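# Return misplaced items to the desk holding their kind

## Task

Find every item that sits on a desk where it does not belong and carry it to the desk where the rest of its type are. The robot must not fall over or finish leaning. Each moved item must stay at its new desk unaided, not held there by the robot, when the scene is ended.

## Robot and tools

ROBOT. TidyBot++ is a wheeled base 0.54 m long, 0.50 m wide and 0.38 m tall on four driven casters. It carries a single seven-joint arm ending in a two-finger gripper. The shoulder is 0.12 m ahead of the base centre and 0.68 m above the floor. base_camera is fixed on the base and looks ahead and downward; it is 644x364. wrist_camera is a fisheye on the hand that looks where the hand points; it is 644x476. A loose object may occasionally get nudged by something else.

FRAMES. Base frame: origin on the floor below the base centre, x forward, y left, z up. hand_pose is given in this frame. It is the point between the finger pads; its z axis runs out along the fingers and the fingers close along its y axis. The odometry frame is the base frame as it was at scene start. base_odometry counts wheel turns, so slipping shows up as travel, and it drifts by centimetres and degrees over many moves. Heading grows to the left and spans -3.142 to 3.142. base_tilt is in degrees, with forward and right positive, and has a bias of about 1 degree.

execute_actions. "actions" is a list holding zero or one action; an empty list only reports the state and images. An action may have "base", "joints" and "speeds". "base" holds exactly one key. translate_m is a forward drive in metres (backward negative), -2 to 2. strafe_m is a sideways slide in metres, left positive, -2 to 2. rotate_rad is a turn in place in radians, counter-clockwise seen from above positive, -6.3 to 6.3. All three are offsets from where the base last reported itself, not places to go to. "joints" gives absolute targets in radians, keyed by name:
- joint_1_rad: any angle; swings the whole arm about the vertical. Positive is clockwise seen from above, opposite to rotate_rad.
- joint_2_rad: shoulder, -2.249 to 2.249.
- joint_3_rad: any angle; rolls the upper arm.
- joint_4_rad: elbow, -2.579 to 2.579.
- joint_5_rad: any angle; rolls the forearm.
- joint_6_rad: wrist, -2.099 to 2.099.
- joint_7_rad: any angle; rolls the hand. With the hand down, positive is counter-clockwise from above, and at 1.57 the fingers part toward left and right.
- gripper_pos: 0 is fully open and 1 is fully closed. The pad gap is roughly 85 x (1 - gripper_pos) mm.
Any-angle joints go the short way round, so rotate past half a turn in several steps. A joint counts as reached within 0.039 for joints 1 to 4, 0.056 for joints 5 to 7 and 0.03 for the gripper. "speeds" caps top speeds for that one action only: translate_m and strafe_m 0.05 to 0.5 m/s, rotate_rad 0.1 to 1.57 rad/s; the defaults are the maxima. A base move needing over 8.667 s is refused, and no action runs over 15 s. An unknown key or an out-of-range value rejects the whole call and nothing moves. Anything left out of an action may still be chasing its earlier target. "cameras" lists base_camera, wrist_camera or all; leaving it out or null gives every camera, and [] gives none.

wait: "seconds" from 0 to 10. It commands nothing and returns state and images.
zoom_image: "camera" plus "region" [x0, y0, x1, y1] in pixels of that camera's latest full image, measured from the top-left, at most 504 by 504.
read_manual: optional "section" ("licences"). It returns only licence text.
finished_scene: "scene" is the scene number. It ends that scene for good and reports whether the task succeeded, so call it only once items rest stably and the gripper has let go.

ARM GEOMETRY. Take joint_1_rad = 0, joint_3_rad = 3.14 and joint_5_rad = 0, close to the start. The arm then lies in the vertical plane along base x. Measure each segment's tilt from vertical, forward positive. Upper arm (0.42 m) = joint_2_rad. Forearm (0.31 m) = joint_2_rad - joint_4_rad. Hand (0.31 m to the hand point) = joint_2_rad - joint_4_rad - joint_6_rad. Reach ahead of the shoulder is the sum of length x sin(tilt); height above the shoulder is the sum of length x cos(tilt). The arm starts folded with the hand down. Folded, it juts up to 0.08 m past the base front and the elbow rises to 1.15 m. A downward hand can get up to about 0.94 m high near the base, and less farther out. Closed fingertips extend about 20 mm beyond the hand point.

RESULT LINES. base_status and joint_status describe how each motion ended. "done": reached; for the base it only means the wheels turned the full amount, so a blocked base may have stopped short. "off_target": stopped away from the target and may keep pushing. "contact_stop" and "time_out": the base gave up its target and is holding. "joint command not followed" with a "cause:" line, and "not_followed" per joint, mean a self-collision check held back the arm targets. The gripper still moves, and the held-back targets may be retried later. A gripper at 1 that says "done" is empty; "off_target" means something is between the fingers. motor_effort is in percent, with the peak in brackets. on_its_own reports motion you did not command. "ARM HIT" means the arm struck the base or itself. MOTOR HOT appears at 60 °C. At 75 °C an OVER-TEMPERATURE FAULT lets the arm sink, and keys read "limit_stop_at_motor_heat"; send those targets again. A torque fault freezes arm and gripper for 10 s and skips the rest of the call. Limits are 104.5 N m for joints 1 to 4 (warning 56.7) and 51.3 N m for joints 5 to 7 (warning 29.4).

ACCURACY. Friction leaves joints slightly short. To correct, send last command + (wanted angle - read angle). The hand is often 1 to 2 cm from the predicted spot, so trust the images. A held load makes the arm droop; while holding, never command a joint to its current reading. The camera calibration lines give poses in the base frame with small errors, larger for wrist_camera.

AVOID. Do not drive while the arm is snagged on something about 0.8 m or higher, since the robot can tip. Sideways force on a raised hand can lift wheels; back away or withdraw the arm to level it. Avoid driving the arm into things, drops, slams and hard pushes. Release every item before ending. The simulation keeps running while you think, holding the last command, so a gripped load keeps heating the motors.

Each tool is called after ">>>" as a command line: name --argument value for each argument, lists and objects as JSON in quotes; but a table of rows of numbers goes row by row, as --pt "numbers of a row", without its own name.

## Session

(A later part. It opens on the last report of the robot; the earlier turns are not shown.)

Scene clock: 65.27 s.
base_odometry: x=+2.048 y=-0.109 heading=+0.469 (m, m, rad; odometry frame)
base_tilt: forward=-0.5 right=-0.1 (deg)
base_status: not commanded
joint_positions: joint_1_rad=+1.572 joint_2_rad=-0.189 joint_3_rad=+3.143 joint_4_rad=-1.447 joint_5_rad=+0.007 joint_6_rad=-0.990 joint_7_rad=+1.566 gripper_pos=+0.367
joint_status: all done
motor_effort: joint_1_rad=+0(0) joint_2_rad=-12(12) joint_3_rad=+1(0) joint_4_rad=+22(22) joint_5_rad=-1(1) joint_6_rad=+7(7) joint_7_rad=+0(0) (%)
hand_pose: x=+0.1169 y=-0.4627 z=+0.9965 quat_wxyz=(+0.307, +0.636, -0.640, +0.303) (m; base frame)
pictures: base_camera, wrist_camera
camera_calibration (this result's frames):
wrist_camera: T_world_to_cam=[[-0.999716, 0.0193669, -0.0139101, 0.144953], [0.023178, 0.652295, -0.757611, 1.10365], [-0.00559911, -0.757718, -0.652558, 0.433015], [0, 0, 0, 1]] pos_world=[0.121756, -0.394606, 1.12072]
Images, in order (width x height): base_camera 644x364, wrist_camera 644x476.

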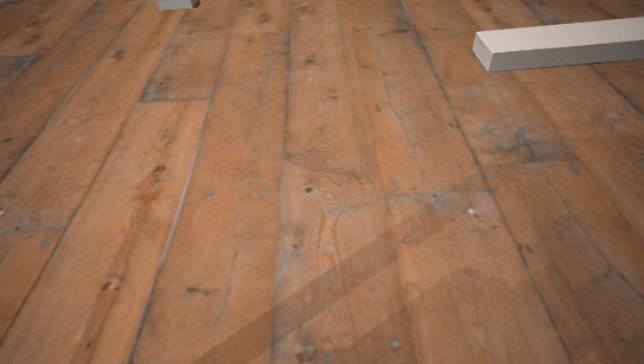

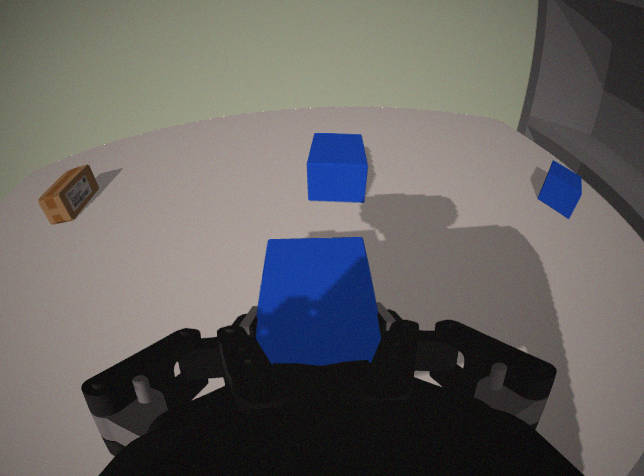

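>>> execute_actions --actions '[{"joints":{"joint_2_rad":-0.216,"joint_4_rad":-1.502,"joint_6_rad":-0.912}}]'

Scene clock: 66.53 s.
base_odometry: x=+2.048 y=-0.109 heading=+0.469 (m, m, rad; odometry frame)
base_tilt: forward=-0.5 right=+0.0 (deg)
base_status: not commanded
joint_positions: joint_1_rad=+1.572 joint_2_rad=-0.204 joint_3_rad=+3.143 joint_4_rad=-1.489 joint_5_rad=+0.007 joint_6_rad=-0.945 joint_7_rad=+1.566 gripper_pos=+0.367
joint_status: all done
motor_effort: joint_1_rad=+0(0) joint_2_rad=-11(12) joint_3_rad=+1(1) joint_4_rad=+21(22) joint_5_rad=+0(1) joint_6_rad=+6(7) joint_7_rad=+0(0) (%)
hand_pose: x=+0.1170 y=-0.4624 z=+0.9920 quat_wxyz=(+0.313, +0.633, -0.637, +0.309) (m; base frame)
pictures: base_camera, wrist_camera
camera_calibration (this result's frames):
wrist_camera: T_world_to_cam=[[-0.999723, 0.0188009, -0.0141354, 0.1449], [0.022881, 0.63797, -0.769721, 1.10546], [-0.00545351, -0.769832, -0.638224, 0.410436], [0, 0, 0, 1]] pos_world=[0.121804, -0.392006, 1.11489]
Images, in order (width x height): base_camera 644x364, wrist_camera 644x476.

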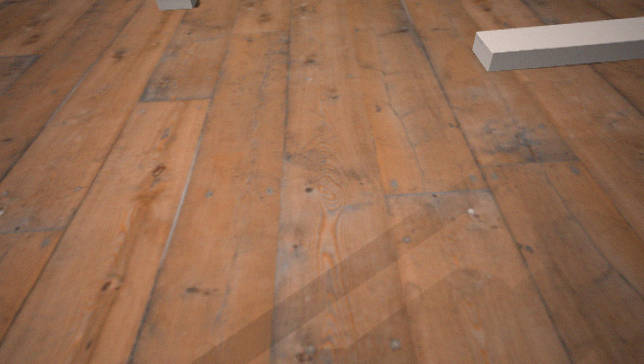

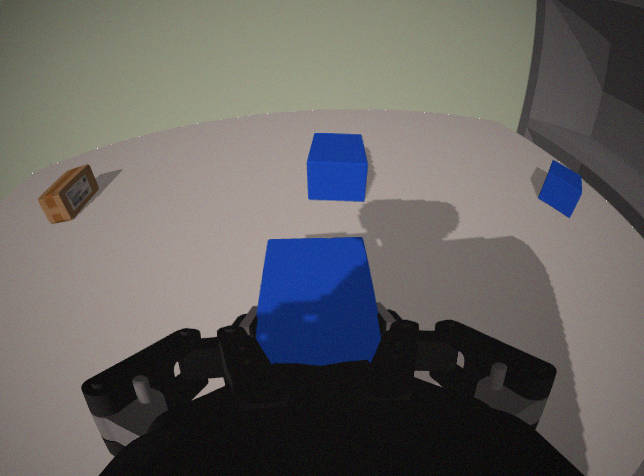

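>>> execute_actions --actions '[{"joints":{"gripper_pos":0.0}}]'

Scene clock: 67.80 s.
base_odometry: x=+2.048 y=-0.109 heading=+0.469 (m, m, rad; odometry frame)
base_tilt: forward=-0.5 right=+0.0 (deg)
base_status: not commanded
joint_positions: joint_1_rad=+1.572 joint_2_rad=-0.204 joint_3_rad=+3.143 joint_4_rad=-1.489 joint_5_rad=+0.007 joint_6_rad=-0.945 joint_7_rad=+1.566 gripper_pos=+0.000
joint_status: all done
motor_effort: joint_1_rad=+0(0) joint_2_rad=-11(12) joint_3_rad=-1(0) joint_4_rad=+21(22) joint_5_rad=-1(0) joint_6_rad=+7(7) joint_7_rad=+0(0) (%)
hand_pose: x=+0.1170 y=-0.4624 z=+0.9920 quat_wxyz=(+0.313, +0.633, -0.637, +0.309) (m; base frame)
pictures: base_camera, wrist_camera
camera_calibration (this result's frames):
wrist_camera: T_world_to_cam=[[-0.999723, 0.0188009, -0.0141355, 0.144899], [0.0228811, 0.637962, -0.769728, 1.10544], [-0.00545365, -0.769838, -0.638216, 0.410447], [0, 0, 0, 1]] pos_world=[0.121804, -0.391976, 1.11489]
Images, in order (width x height): base_camera 644x364, wrist_camera 644x476.

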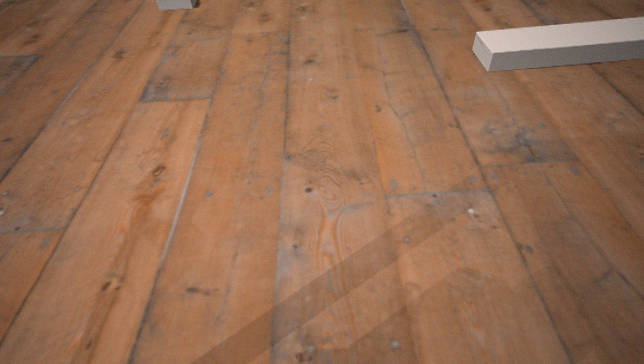

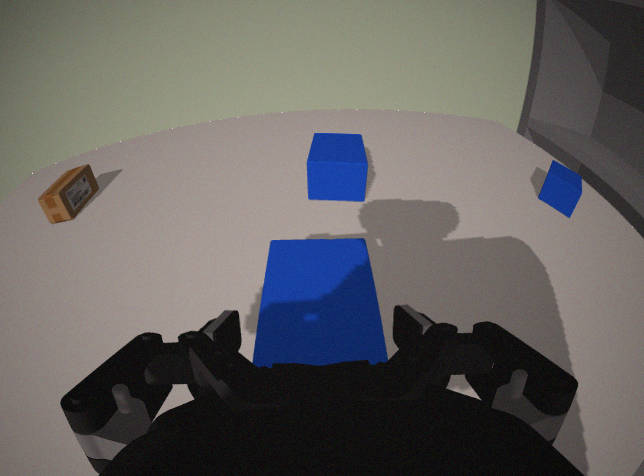

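>>> zoom_image --camera "wrist_camera" --region '[20, 140, 140, 240]'

Region (20, 140, 140, 240) of wrist_camera's 644x476 image, scaled by 4.200.

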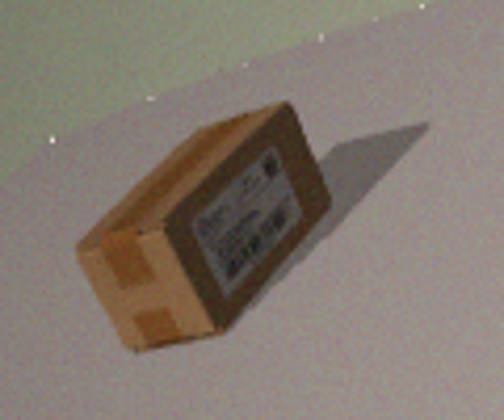

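>>> execute_actions --actions '[{"joints":{"joint_4_rad":-1.21}}]' --cameras '["wrist_camera"]'

Scene clock: 71.80 s.
base_odometry: x=+2.048 y=-0.109 heading=+0.469 (m, m, rad; odometry frame)
base_tilt: forward=-0.5 right=-0.1 (deg)
base_status: not commanded
joint_positions: joint_1_rad=+1.572 joint_2_rad=-0.209 joint_3_rad=+3.143 joint_4_rad=-1.218 joint_5_rad=+0.007 joint_6_rad=-0.945 joint_7_rad=+1.566 gripper_pos=+0.000
joint_status: all done
motor_effort: joint_1_rad=+0(1) joint_2_rad=-11(13) joint_3_rad=-1(1) joint_4_rad=+20(21) joint_5_rad=+0(1) joint_6_rad=+8(8) joint_7_rad=+0(0) (%)
hand_pose: x=+0.1169 y=-0.4673 z=+1.1447 quat_wxyz=(+0.398, +0.584, -0.588, +0.394) (m; base frame)
pictures: wrist_camera
camera_calibration (this result's frames):
wrist_camera: T_world_to_cam=[[-0.999736, 0.0144387, -0.0178731, 0.149325], [0.0221826, 0.403798, -0.914579, 1.28263], [-0.00598819, -0.914734, -0.404012, 0.168418], [0, 0, 0, 1]] pos_world=[0.121842, -0.366024, 1.24378]
Images, in order (width x height): wrist_camera 644x476.

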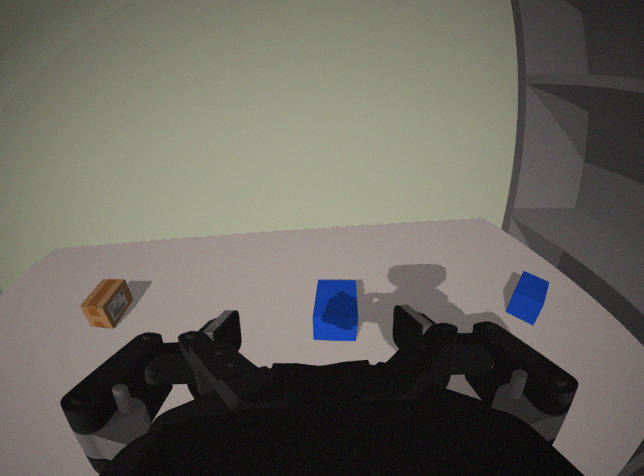

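>>> execute_actions --actions '[{"base":{"translate_m":0.311},"joints":{"joint_1_rad":1.475,"joint_2_rad":0.278,"joint_4_rad":-0.70,"joint_6_rad":-1.273}}]'

Scene clock: 73.90 s.
base_odometry: x=+2.326 y=+0.031 heading=+0.469 (m, m, rad; odometry frame)
base_tilt: forward=-0.4 right=+0.0 (deg)
base_status: done
joint_positions: joint_1_rad=+1.487 joint_2_rad=+0.283 joint_3_rad=+3.142 joint_4_rad=-0.714 joint_5_rad=+0.007 joint_6_rad=-1.238 joint_7_rad=+1.566 gripper_pos=+0.000
joint_status: all done
motor_effort: joint_1_rad=-1(2) joint_2_rad=-27(30) joint_3_rad=+0(3) joint_4_rad=+20(21) joint_5_rad=-1(1) joint_6_rad=+7(9) joint_7_rad=+0(0) (%)
hand_pose: x=+0.1705 y=-0.6244 z=+1.0647 quat_wxyz=(+0.298, +0.660, -0.610, +0.321) (m; base frame)
pictures: base_camera, wrist_camera
camera_calibration (this result's frames):
wrist_camera: T_world_to_cam=[[-0.997736, -0.0657145, -0.0143024, 0.149514], [-0.0312584, 0.641427, -0.766547, 1.27158], [0.0595472, -0.764364, -0.642029, 0.32883], [0, 0, 0, 1]] pos_world=[0.169342, -0.554455, 1.18798]
Images, in order (width x height): base_camera 644x364, wrist_camera 644x476.

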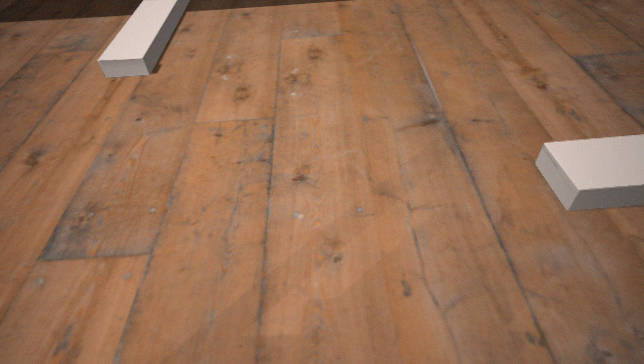

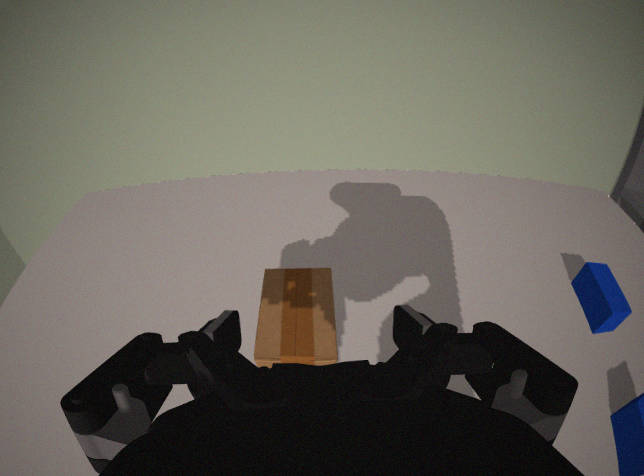

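>>> execute_actions --actions '[{"base":{"translate_m":0.016},"joints":{"joint_2_rad":0.295,"joint_4_rad":-0.76,"joint_6_rad":-1.17}}]' --cameras '["wrist_camera"]'

Scene clock: 76.87 s.
base_odometry: x=+2.340 y=+0.038 heading=+0.469 (m, m, rad; odometry frame)
base_tilt: forward=-0.5 right=+0.0 (deg)
base_status: done
joint_positions: joint_1_rad=+1.478 joint_2_rad=+0.289 joint_3_rad=+3.142 joint_4_rad=-0.753 joint_5_rad=+0.007 joint_6_rad=-1.205 joint_7_rad=+1.566 gripper_pos=+0.000
joint_status: all done
motor_effort: joint_1_rad=+0(3) joint_2_rad=-28(30) joint_3_rad=+0(2) joint_4_rad=+20(20) joint_5_rad=-1(2) joint_6_rad=+6(7) joint_7_rad=+0(0) (%)
hand_pose: x=+0.1768 y=-0.6317 z=+1.0487 quat_wxyz=(+0.293, +0.665, -0.609, +0.318) (m; base frame)
pictures: wrist_camera
camera_calibration (this result's frames):
wrist_camera: T_world_to_cam=[[-0.997105, -0.0747334, -0.0139953, 0.149007], [-0.0381015, 0.650423, -0.758616, 1.26278], [0.0657968, -0.755887, -0.651388, 0.32668], [0, 0, 0, 1]] pos_world=[0.175195, -0.563274, 1.17285]
Images, in order (width x height): wrist_camera 644x476.

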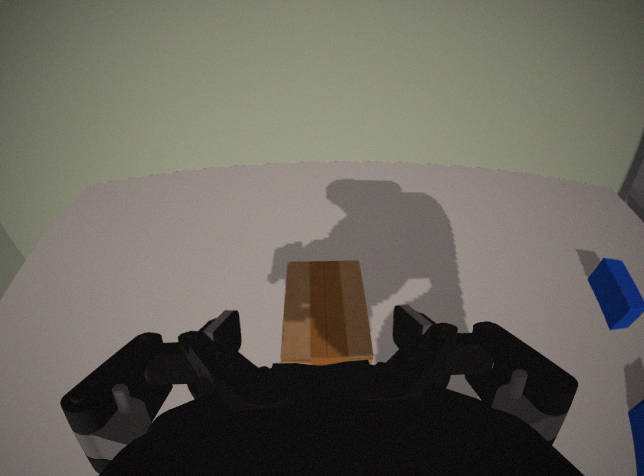

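>>> execute_actions --actions '[{"base":{"translate_m":-0.006},"joints":{"joint_2_rad":0.312,"joint_4_rad":-0.94,"joint_6_rad":-0.968}}]' --cameras '["wrist_camera"]'

Scene clock: 78.57 s.
base_odometry: x=+2.335 y=+0.036 heading=+0.469 (m, m, rad; odometry frame)
base_tilt: forward=-0.4 right=-0.1 (deg)
base_status: done
joint_positions: joint_1_rad=+1.478 joint_2_rad=+0.308 joint_3_rad=+3.142 joint_4_rad=-0.932 joint_5_rad=+0.007 joint_6_rad=-1.003 joint_7_rad=+1.566 gripper_pos=+0.000
joint_status: all done
motor_effort: joint_1_rad=-1(4) joint_2_rad=-30(32) joint_3_rad=+0(2) joint_4_rad=+22(22) joint_5_rad=-1(0) joint_6_rad=+6(7) joint_7_rad=+0(0) (%)
hand_pose: x=+0.1802 y=-0.6655 z=+0.9912 quat_wxyz=(+0.295, +0.665, -0.608, +0.319) (m; base frame)
pictures: wrist_camera
camera_calibration (this result's frames):
wrist_camera: T_world_to_cam=[[-0.997002, -0.076198, -0.0134146, 0.147492], [-0.0392178, 0.647173, -0.761334, 1.24203], [0.0666937, -0.758526, -0.648221, 0.258385], [0, 0, 0, 1]] pos_world=[0.178527, -0.596578, 1.11507]
Images, in order (width x height): wrist_camera 644x476.

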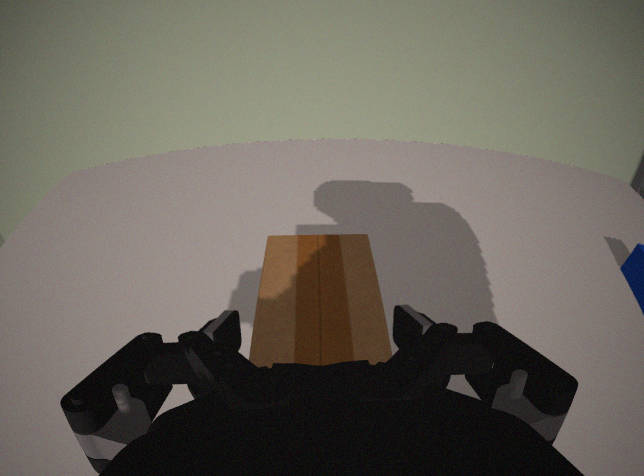

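>>> execute_actions --actions '[{"joints":{"gripper_pos":1.0}}]' --cameras '["wrist_camera"]'

Scene clock: 79.77 s.
base_odometry: x=+2.335 y=+0.036 heading=+0.469 (m, m, rad; odometry frame)
base_tilt: forward=-0.4 right=+0.0 (deg)
base_status: not commanded
joint_positions: joint_1_rad=+1.478 joint_2_rad=+0.307 joint_3_rad=+3.142 joint_4_rad=-0.932 joint_5_rad=+0.007 joint_6_rad=-1.001 joint_7_rad=+1.567 gripper_pos=+0.342
joint_status: gripper_pos off_target (ended at +0.342, target +1.000)
motor_effort: joint_1_rad=-1(1) joint_2_rad=-29(32) joint_3_rad=-1(1) joint_4_rad=+20(22) joint_5_rad=-1(1) joint_6_rad=+6(8) joint_7_rad=+0(0) (%)
hand_pose: x=+0.1803 y=-0.6659 z=+0.9921 quat_wxyz=(+0.296, +0.664, -0.607, +0.320) (m; base frame)
pictures: wrist_camera
camera_calibration (this result's frames):
wrist_camera: T_world_to_cam=[[-0.996984, -0.0764752, -0.013183, 0.147095], [-0.0393684, 0.644818, -0.763322, 1.24337], [0.0668758, -0.760501, -0.645884, 0.254989], [0, 0, 0, 1]] pos_world=[0.178549, -0.596582, 1.11573]
Images, in order (width x height): wrist_camera 644x476.

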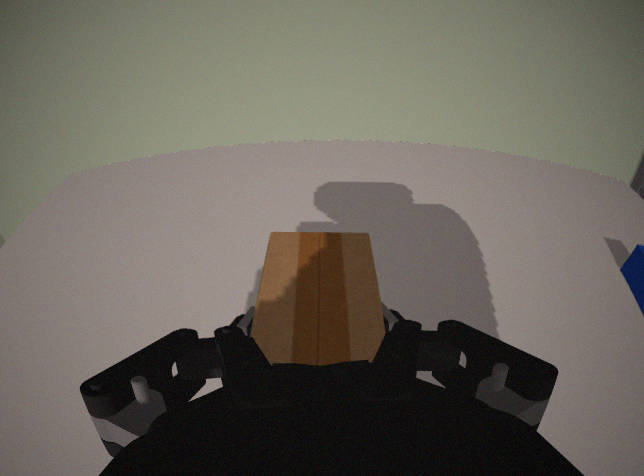

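>>> execute_actions --actions '[{"base":{"strafe_m":2.0},"joints":{"joint_2_rad":-0.11,"joint_1_rad":3.155}}]'

Scene clock: 89.03 s.
base_odometry: x=+1.432 y=+1.820 heading=+0.469 (m, m, rad; odometry frame)
base_tilt: forward=-0.5 right=-0.1 (deg)
base_status: done
joint_positions: joint_1_rad=+3.141 joint_2_rad=-0.094 joint_3_rad=+3.143 joint_4_rad=-0.936 joint_5_rad=+0.007 joint_6_rad=-0.998 joint_7_rad=+1.567 gripper_pos=+0.342
joint_status: all done
motor_effort: joint_1_rad=+0(2) joint_2_rad=-14(35) joint_3_rad=-2(2) joint_4_rad=+19(22) joint_5_rad=-1(2) joint_6_rad=+9(9) joint_7_rad=+0(0) (%)
hand_pose: x=-0.3759 y=+0.0008 z=+1.2275 quat_wxyz=(+0.606, -0.002, -0.795, -0.002) (m; base frame)
pictures: base_camera, wrist_camera
camera_calibration (this result's frames):
wrist_camera: T_world_to_cam=[[0.0098452, 0.999783, -0.0183472, 0.0306443], [0.296954, -0.0204435, -0.954673, 1.33314], [-0.954841, 0.00395069, -0.297091, 0.138396], [0, 0, 0, 1]] pos_world=[-0.264037, -0.00393032, 1.31439]
Images, in order (width x height): base_camera 644x364, wrist_camera 644x476.

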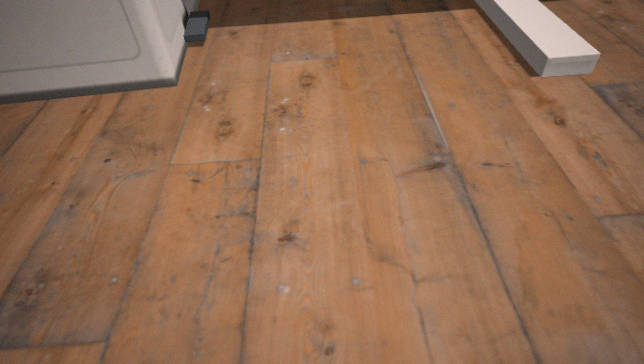

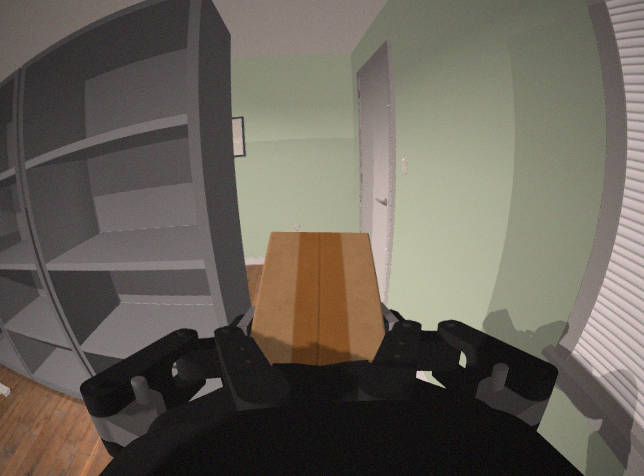

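>>> zoom_image --camera "wrist_camera" --region '[150, 0, 450, 340]'

>>> zoom_image --camera "base_camera" --region '[0, 0, 322, 182]'

Region (150, 0, 450, 340) of wrist_camera's 644x476 image, scaled by 1.482; it fills the left 445 columns of this view, and the rest is white.

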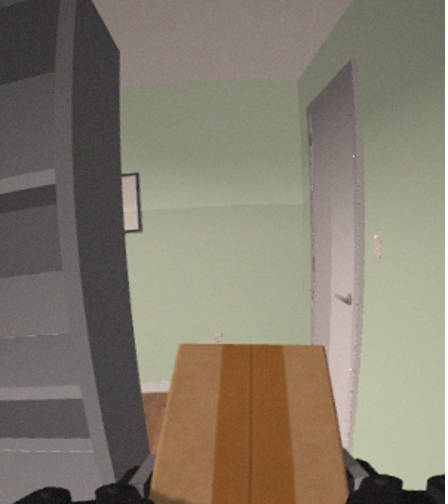

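Region (0, 0, 322, 182) of base_camera's 644x364 image, scaled by 1.565; it fills the top 285 rows of this view, and the rest is white.

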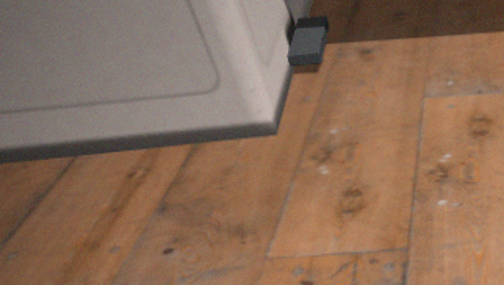

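>>> execute_actions --actions '[{"base":{"strafe_m":0.165},"joints":{"joint_4_rad":-1.5,"joint_6_rad":-0.75}}]'

Scene clock: 91.83 s.
base_odometry: x=+1.357 y=+1.968 heading=+0.468 (m, m, rad; odometry frame)
base_tilt: forward=-0.4 right=-0.1 (deg)
base_status: done
joint_positions: joint_1_rad=+3.145 joint_2_rad=-0.099 joint_3_rad=+3.143 joint_4_rad=-1.495 joint_5_rad=+0.007 joint_6_rad=-0.792 joint_7_rad=+1.567 gripper_pos=+0.342
joint_status: all done
motor_effort: joint_1_rad=-1(2) joint_2_rad=-17(18) joint_3_rad=-1(2) joint_4_rad=+22(23) joint_5_rad=-1(2) joint_6_rad=+7(10) joint_7_rad=+0(0) (%)
hand_pose: x=-0.4028 y=+0.0031 z=+0.9751 quat_wxyz=(+0.459, -0.003, -0.888, -0.004) (m; base frame)
pictures: base_camera, wrist_camera
camera_calibration (this result's frames):
wrist_camera: T_world_to_cam=[[0.0190694, 0.999725, -0.013643, 0.023088], [0.604804, -0.0224, -0.796059, 1.06954], [-0.796146, 0.00692903, -0.605065, 0.402029], [0, 0, 0, 1]] pos_world=[-0.327227, -0.00190961, 1.09499]
Images, in order (width x height): base_camera 644x364, wrist_camera 644x476.

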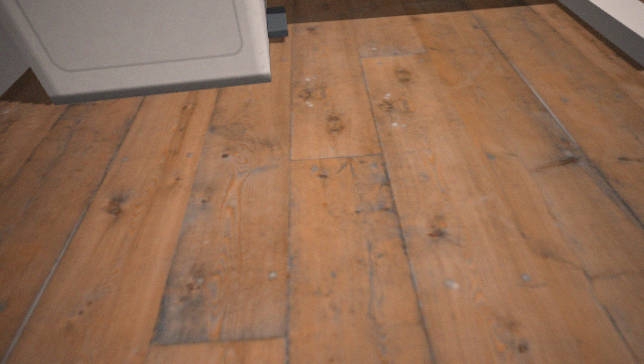

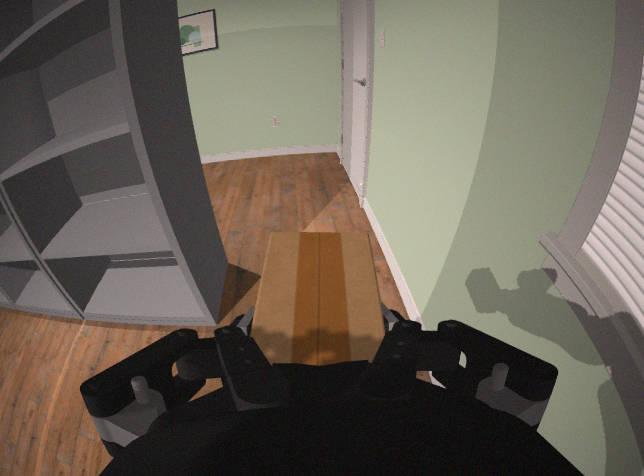

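>>> execute_actions --actions '[{"base":{"translate_m":-2.0},"joints":{"joint_2_rad":-0.145,"joint_4_rad":-1.857,"joint_6_rad":-0.49}}]'

Scene clock: 98.00 s.
base_odometry: x=-0.428 y=+1.066 heading=+0.468 (m, m, rad; odometry frame)
base_tilt: forward=-0.5 right=+0.0 (deg)
base_status: done
joint_positions: joint_1_rad=+3.145 joint_2_rad=-0.130 joint_3_rad=+3.143 joint_4_rad=-1.853 joint_5_rad=+0.007 joint_6_rad=-0.526 joint_7_rad=+1.567 gripper_pos=+0.342
joint_status: all done
motor_effort: joint_1_rad=-1(2) joint_2_rad=-15(19) joint_3_rad=-1(0) joint_4_rad=+23(25) joint_5_rad=-1(1) joint_6_rad=+7(8) joint_7_rad=+0(0) (%)
hand_pose: x=-0.3796 y=+0.0025 z=+0.8560 quat_wxyz=(+0.431, -0.002, -0.902, -0.003) (m; base frame)
pictures: base_camera, wrist_camera
camera_calibration (this result's frames):
wrist_camera: T_world_to_cam=[[0.0179488, 0.999756, -0.0128556, 0.0205314], [0.652852, -0.0214572, -0.757181, 0.945596], [-0.757272, 0.00519766, -0.653078, 0.404275], [0, 0, 0, 1]] pos_world=[-0.311557, -0.00233788, 0.980274]
Images, in order (width x height): base_camera 644x364, wrist_camera 644x476.

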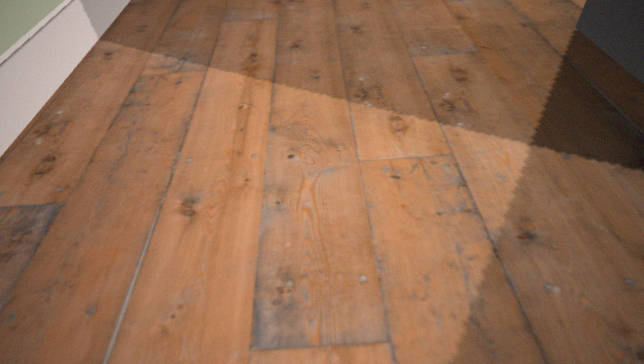

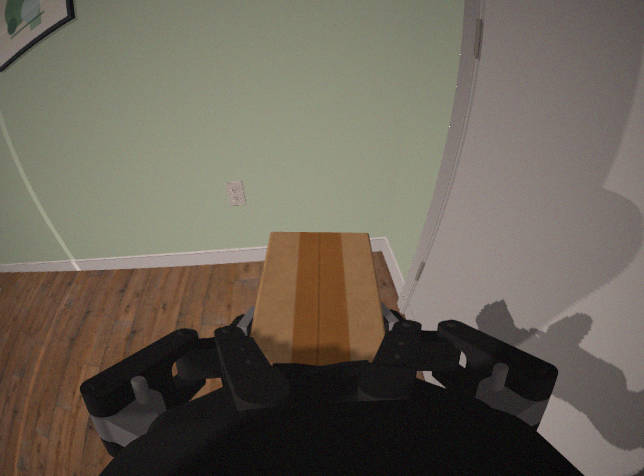

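>>> execute_actions --actions '[{"base":{"strafe_m":-1.95},"joints":{"joint_1_rad":1.557}}]'

Scene clock: 104.07 s.
base_odometry: x=+0.451 y=-0.675 heading=+0.468 (m, m, rad; odometry frame)
base_tilt: forward=-0.5 right=+0.0 (deg)
base_status: done
joint_positions: joint_1_rad=+1.574 joint_2_rad=-0.132 joint_3_rad=+3.143 joint_4_rad=-1.853 joint_5_rad=+0.007 joint_6_rad=-0.525 joint_7_rad=+1.567 gripper_pos=+0.342
joint_status: all done
motor_effort: joint_1_rad=+0(2) joint_2_rad=-15(18) joint_3_rad=-2(2) joint_4_rad=+23(23) joint_5_rad=-1(1) joint_6_rad=+7(8) joint_7_rad=+0(0) (%)
hand_pose: x=+0.1168 y=-0.4985 z=+0.8572 quat_wxyz=(+0.308, +0.636, -0.639, +0.304) (m; base frame)
pictures: base_camera, wrist_camera
camera_calibration (this result's frames):
wrist_camera: T_world_to_cam=[[-0.999766, 0.0173594, -0.0129003, 0.14167], [0.0210911, 0.650474, -0.759236, 1.02222], [-0.00478857, -0.75933, -0.650688, 0.312462], [0, 0, 0, 1]] pos_world=[0.121573, -0.430127, 0.981252]
Images, in order (width x height): base_camera 644x364, wrist_camera 644x476.

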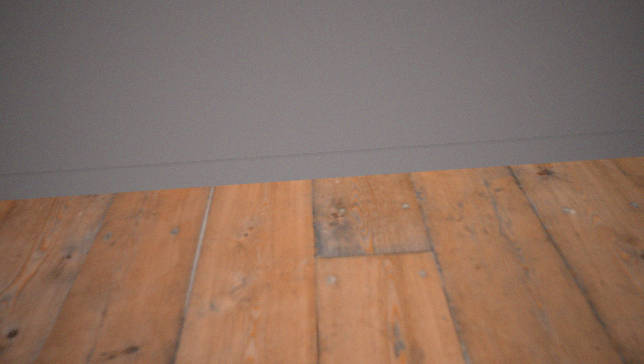

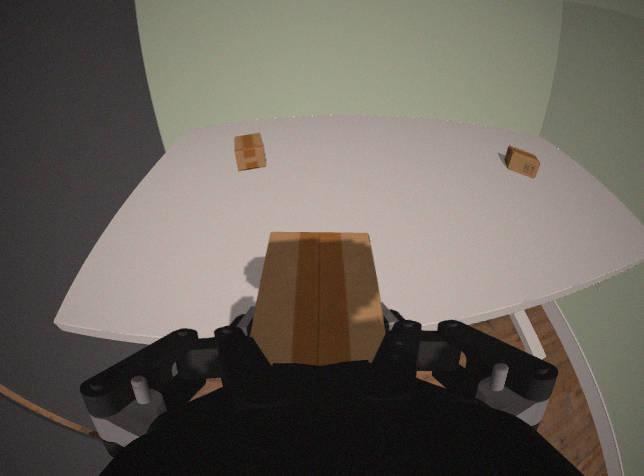

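>>> execute_actions --actions '[{"joints":{"joint_2_rad":0.322,"joint_4_rad":-1.405,"joint_6_rad":-0.455}}]' --cameras '["wrist_camera"]'

Scene clock: 107.43 s.
base_odometry: x=+0.451 y=-0.675 heading=+0.468 (m, m, rad; odometry frame)
base_tilt: forward=-0.5 right=+0.0 (deg)
base_status: not commanded
joint_positions: joint_1_rad=+1.574 joint_2_rad=+0.329 joint_3_rad=+3.143 joint_4_rad=-1.425 joint_5_rad=+0.007 joint_6_rad=-0.496 joint_7_rad=+1.567 gripper_pos=+0.342
joint_status: all done
motor_effort: joint_1_rad=+0(0) joint_2_rad=-31(34) joint_3_rad=+0(1) joint_4_rad=+22(23) joint_5_rad=-1(1) joint_6_rad=+7(8) joint_7_rad=+0(0) (%)
hand_pose: x=+0.1161 y=-0.6871 z=+0.8271 quat_wxyz=(+0.307, +0.637, -0.639, +0.302) (m; base frame)
pictures: wrist_camera
camera_calibration (this result's frames):
wrist_camera: T_world_to_cam=[[-0.999779, 0.0171373, -0.012191, 0.143113], [0.0204289, 0.653626, -0.756542, 1.12205], [-0.00499674, -0.756624, -0.653832, 0.154163], [0, 0, 0, 1]] pos_world=[0.12093, -0.619213, 0.951422]
Images, in order (width x height): wrist_camera 644x476.

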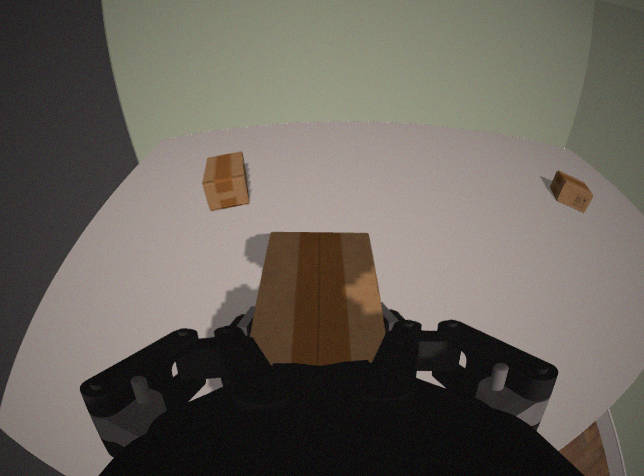

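>>> zoom_image --camera "wrist_camera" --region '[180, 130, 320, 250]'

Region (180, 130, 320, 250) of wrist_camera's 644x476 image, scaled by 3.600; it fills the top 432 rows of this view, and the rest is white.

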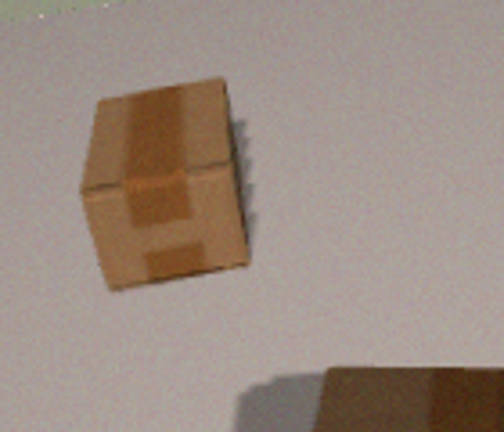

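>>> execute_actions --actions '[{"joints":{"joint_2_rad":0.362,"joint_4_rad":-1.567,"joint_6_rad":-0.288}}]' --cameras '["wrist_camera"]'

Scene clock: 109.23 s.
base_odometry: x=+0.451 y=-0.675 heading=+0.468 (m, m, rad; odometry frame)
base_tilt: forward=-0.5 right=+0.0 (deg)
base_status: not commanded
joint_positions: joint_1_rad=+1.574 joint_2_rad=+0.363 joint_3_rad=+3.143 joint_4_rad=-1.566 joint_5_rad=+0.007 joint_6_rad=-0.329 joint_7_rad=+1.567 gripper_pos=+0.342
joint_status: all done
motor_effort: joint_1_rad=-1(1) joint_2_rad=-33(34) joint_3_rad=+0(1) joint_4_rad=+20(22) joint_5_rad=-1(1) joint_6_rad=+7(7) joint_7_rad=+0(0) (%)
hand_pose: x=+0.1164 y=-0.6845 z=+0.7672 quat_wxyz=(+0.304, +0.638, -0.640, +0.300) (m; base frame)
pictures: wrist_camera
camera_calibration (this result's frames):
wrist_camera: T_world_to_cam=[[-0.999795, 0.0160585, -0.0123676, 0.142082], [0.0198902, 0.659873, -0.751113, 1.07521], [-0.00390071, -0.751205, -0.660057, 0.125362], [0, 0, 0, 1]] pos_world=[0.121156, -0.617614, 0.892111]
Images, in order (width x height): wrist_camera 644x476.

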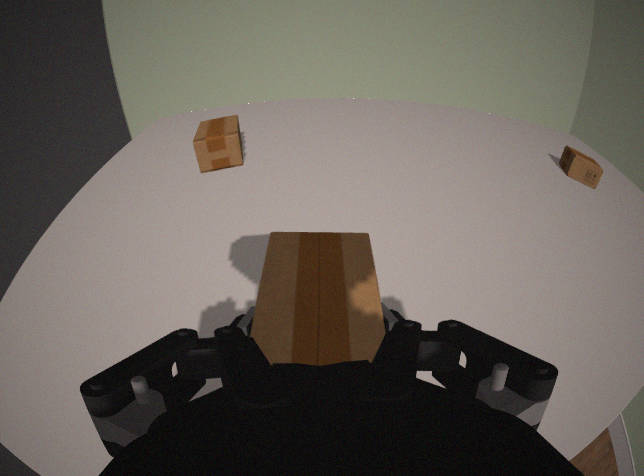

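>>> execute_actions --actions '[{"joints":{"joint_4_rad":-1.612,"joint_6_rad":-0.232}}]' --cameras '["wrist_camera"]'

Scene clock: 110.57 s.
base_odometry: x=+0.451 y=-0.675 heading=+0.468 (m, m, rad; odometry frame)
base_tilt: forward=-0.5 right=+0.0 (deg)
base_status: not commanded
joint_positions: joint_1_rad=+1.574 joint_2_rad=+0.363 joint_3_rad=+3.143 joint_4_rad=-1.603 joint_5_rad=+0.007 joint_6_rad=-0.266 joint_7_rad=+1.567 gripper_pos=+0.342
joint_status: all done
motor_effort: joint_1_rad=+0(1) joint_2_rad=-31(33) joint_3_rad=-1(0) joint_4_rad=+20(22) joint_5_rad=-1(1) joint_6_rad=+7(7) joint_7_rad=+0(0) (%)
hand_pose: x=+0.1165 y=-0.6851 z=+0.7626 quat_wxyz=(+0.312, +0.635, -0.636, +0.308) (m; base frame)
pictures: wrist_camera
camera_calibration (this result's frames):
wrist_camera: T_world_to_cam=[[-0.999805, 0.0151641, -0.0126523, 0.141772], [0.0194289, 0.640301, -0.767879, 1.0716], [-0.00354293, -0.767975, -0.64047, 0.0953303], [0, 0, 0, 1]] pos_world=[0.121262, -0.615087, 0.885711]
Images, in order (width x height): wrist_camera 644x476.

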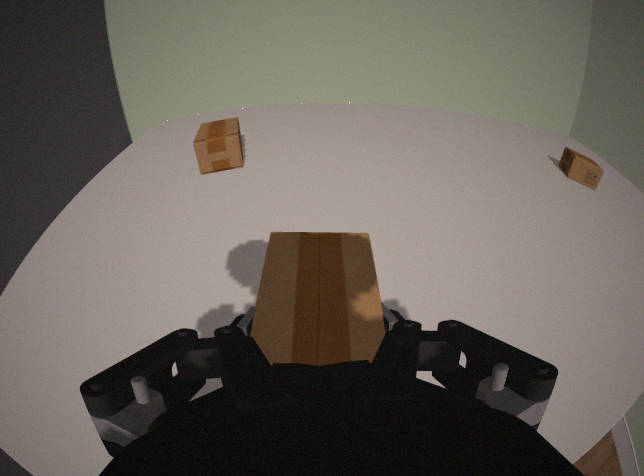

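>>> execute_actions --actions '[{"joints":{"joint_4_rad":-1.63}}]' --cameras '["wrist_camera"]'

Scene clock: 112.37 s.
base_odometry: x=+0.451 y=-0.675 heading=+0.468 (m, m, rad; odometry frame)
base_tilt: forward=-0.5 right=+0.0 (deg)
base_status: not commanded
joint_positions: joint_1_rad=+1.574 joint_2_rad=+0.361 joint_3_rad=+3.143 joint_4_rad=-1.609 joint_5_rad=+0.007 joint_6_rad=-0.260 joint_7_rad=+1.567 gripper_pos=+0.342
joint_status: all done
motor_effort: joint_1_rad=-1(0) joint_2_rad=-29(31) joint_3_rad=+0(0) joint_4_rad=+18(20) joint_5_rad=-1(1) joint_6_rad=+6(6) joint_7_rad=+0(0) (%)
hand_pose: x=+0.1166 y=-0.6844 z=+0.7625 quat_wxyz=(+0.313, +0.634, -0.636, +0.309) (m; base frame)
pictures: wrist_camera
camera_calibration (this result's frames):
wrist_camera: T_world_to_cam=[[-0.999808, 0.0149993, -0.0125886, 0.141615], [0.0192649, 0.63822, -0.769613, 1.07096], [-0.00350937, -0.769708, -0.638387, 0.0930896], [0, 0, 0, 1]] pos_world=[0.121282, -0.613982, 0.885437]
Images, in order (width x height): wrist_camera 644x476.

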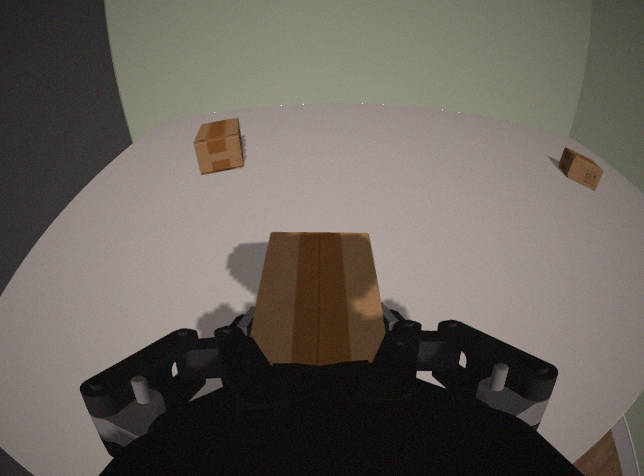

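>>> execute_actions --actions '[{"joints":{"gripper_pos":0.0,"joint_4_rad":-1.612}}]' --cameras '["wrist_camera"]'

Scene clock: 113.53 s.
base_odometry: x=+0.451 y=-0.675 heading=+0.468 (m, m, rad; odometry frame)
base_tilt: forward=-0.5 right=+0.0 (deg)
base_status: not commanded
joint_positions: joint_1_rad=+1.574 joint_2_rad=+0.361 joint_3_rad=+3.143 joint_4_rad=-1.609 joint_5_rad=+0.007 joint_6_rad=-0.260 joint_7_rad=+1.567 gripper_pos=+0.000
joint_status: all done
motor_effort: joint_1_rad=+0(0) joint_2_rad=-31(32) joint_3_rad=+0(1) joint_4_rad=+21(21) joint_5_rad=-1(1) joint_6_rad=+7(7) joint_7_rad=+0(0) (%)
hand_pose: x=+0.1166 y=-0.6845 z=+0.7626 quat_wxyz=(+0.313, +0.634, -0.636, +0.309) (m; base frame)
pictures: wrist_camera
camera_calibration (this result's frames):
wrist_camera: T_world_to_cam=[[-0.999808, 0.0149956, -0.0125914, 0.141618], [0.0192637, 0.638003, -0.769793, 1.07115], [-0.00351017, -0.769888, -0.638169, 0.0927441], [0, 0, 0, 1]] pos_world=[0.121282, -0.61412, 0.885536]
Images, in order (width x height): wrist_camera 644x476.

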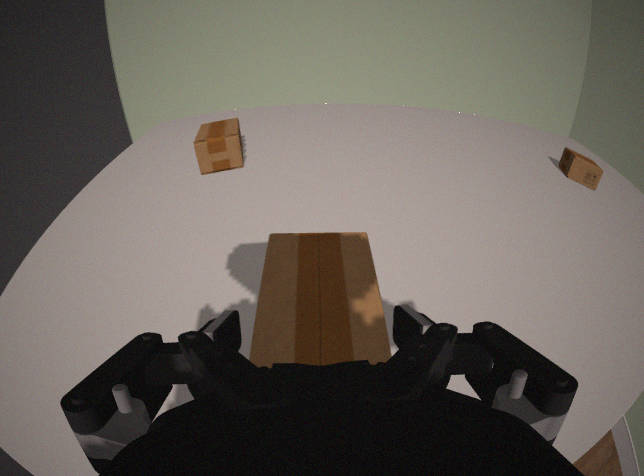

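>>> execute_actions --actions '[{"joints":{"joint_4_rad":-1.38}}]' --cameras '["wrist_camera"]'

Scene clock: 115.00 s.
base_odometry: x=+0.451 y=-0.675 heading=+0.468 (m, m, rad; odometry frame)
base_tilt: forward=-0.5 right=+0.0 (deg)
base_status: not commanded
joint_positions: joint_1_rad=+1.574 joint_2_rad=+0.361 joint_3_rad=+3.143 joint_4_rad=-1.387 joint_5_rad=+0.007 joint_6_rad=-0.260 joint_7_rad=+1.567 gripper_pos=+0.000
joint_status: all done
motor_effort: joint_1_rad=-1(0) joint_2_rad=-33(33) joint_3_rad=+0(0) joint_4_rad=+22(21) joint_5_rad=-1(1) joint_6_rad=+8(8) joint_7_rad=+0(0) (%)
hand_pose: x=+0.1164 y=-0.7401 z=+0.8886 quat_wxyz=(+0.382, +0.596, -0.597, +0.378) (m; base frame)
pictures: wrist_camera
camera_calibration (this result's frames):
wrist_camera: T_world_to_cam=[[-0.999824, 0.0118459, -0.0145268, 0.143232], [0.0183147, 0.452392, -0.891631, 1.17465], [-0.00399035, -0.891741, -0.452529, -0.124723], [0, 0, 0, 1]] pos_world=[0.121196, -0.644318, 0.992992]
Images, in order (width x height): wrist_camera 644x476.

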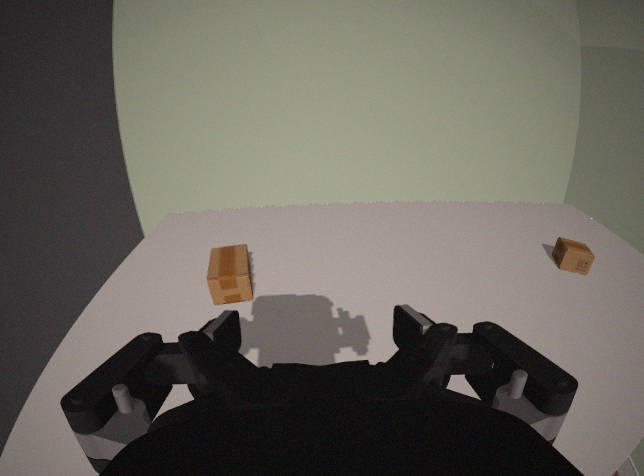

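>>> finished_scene --scene 2

The scene is finished: the task was done.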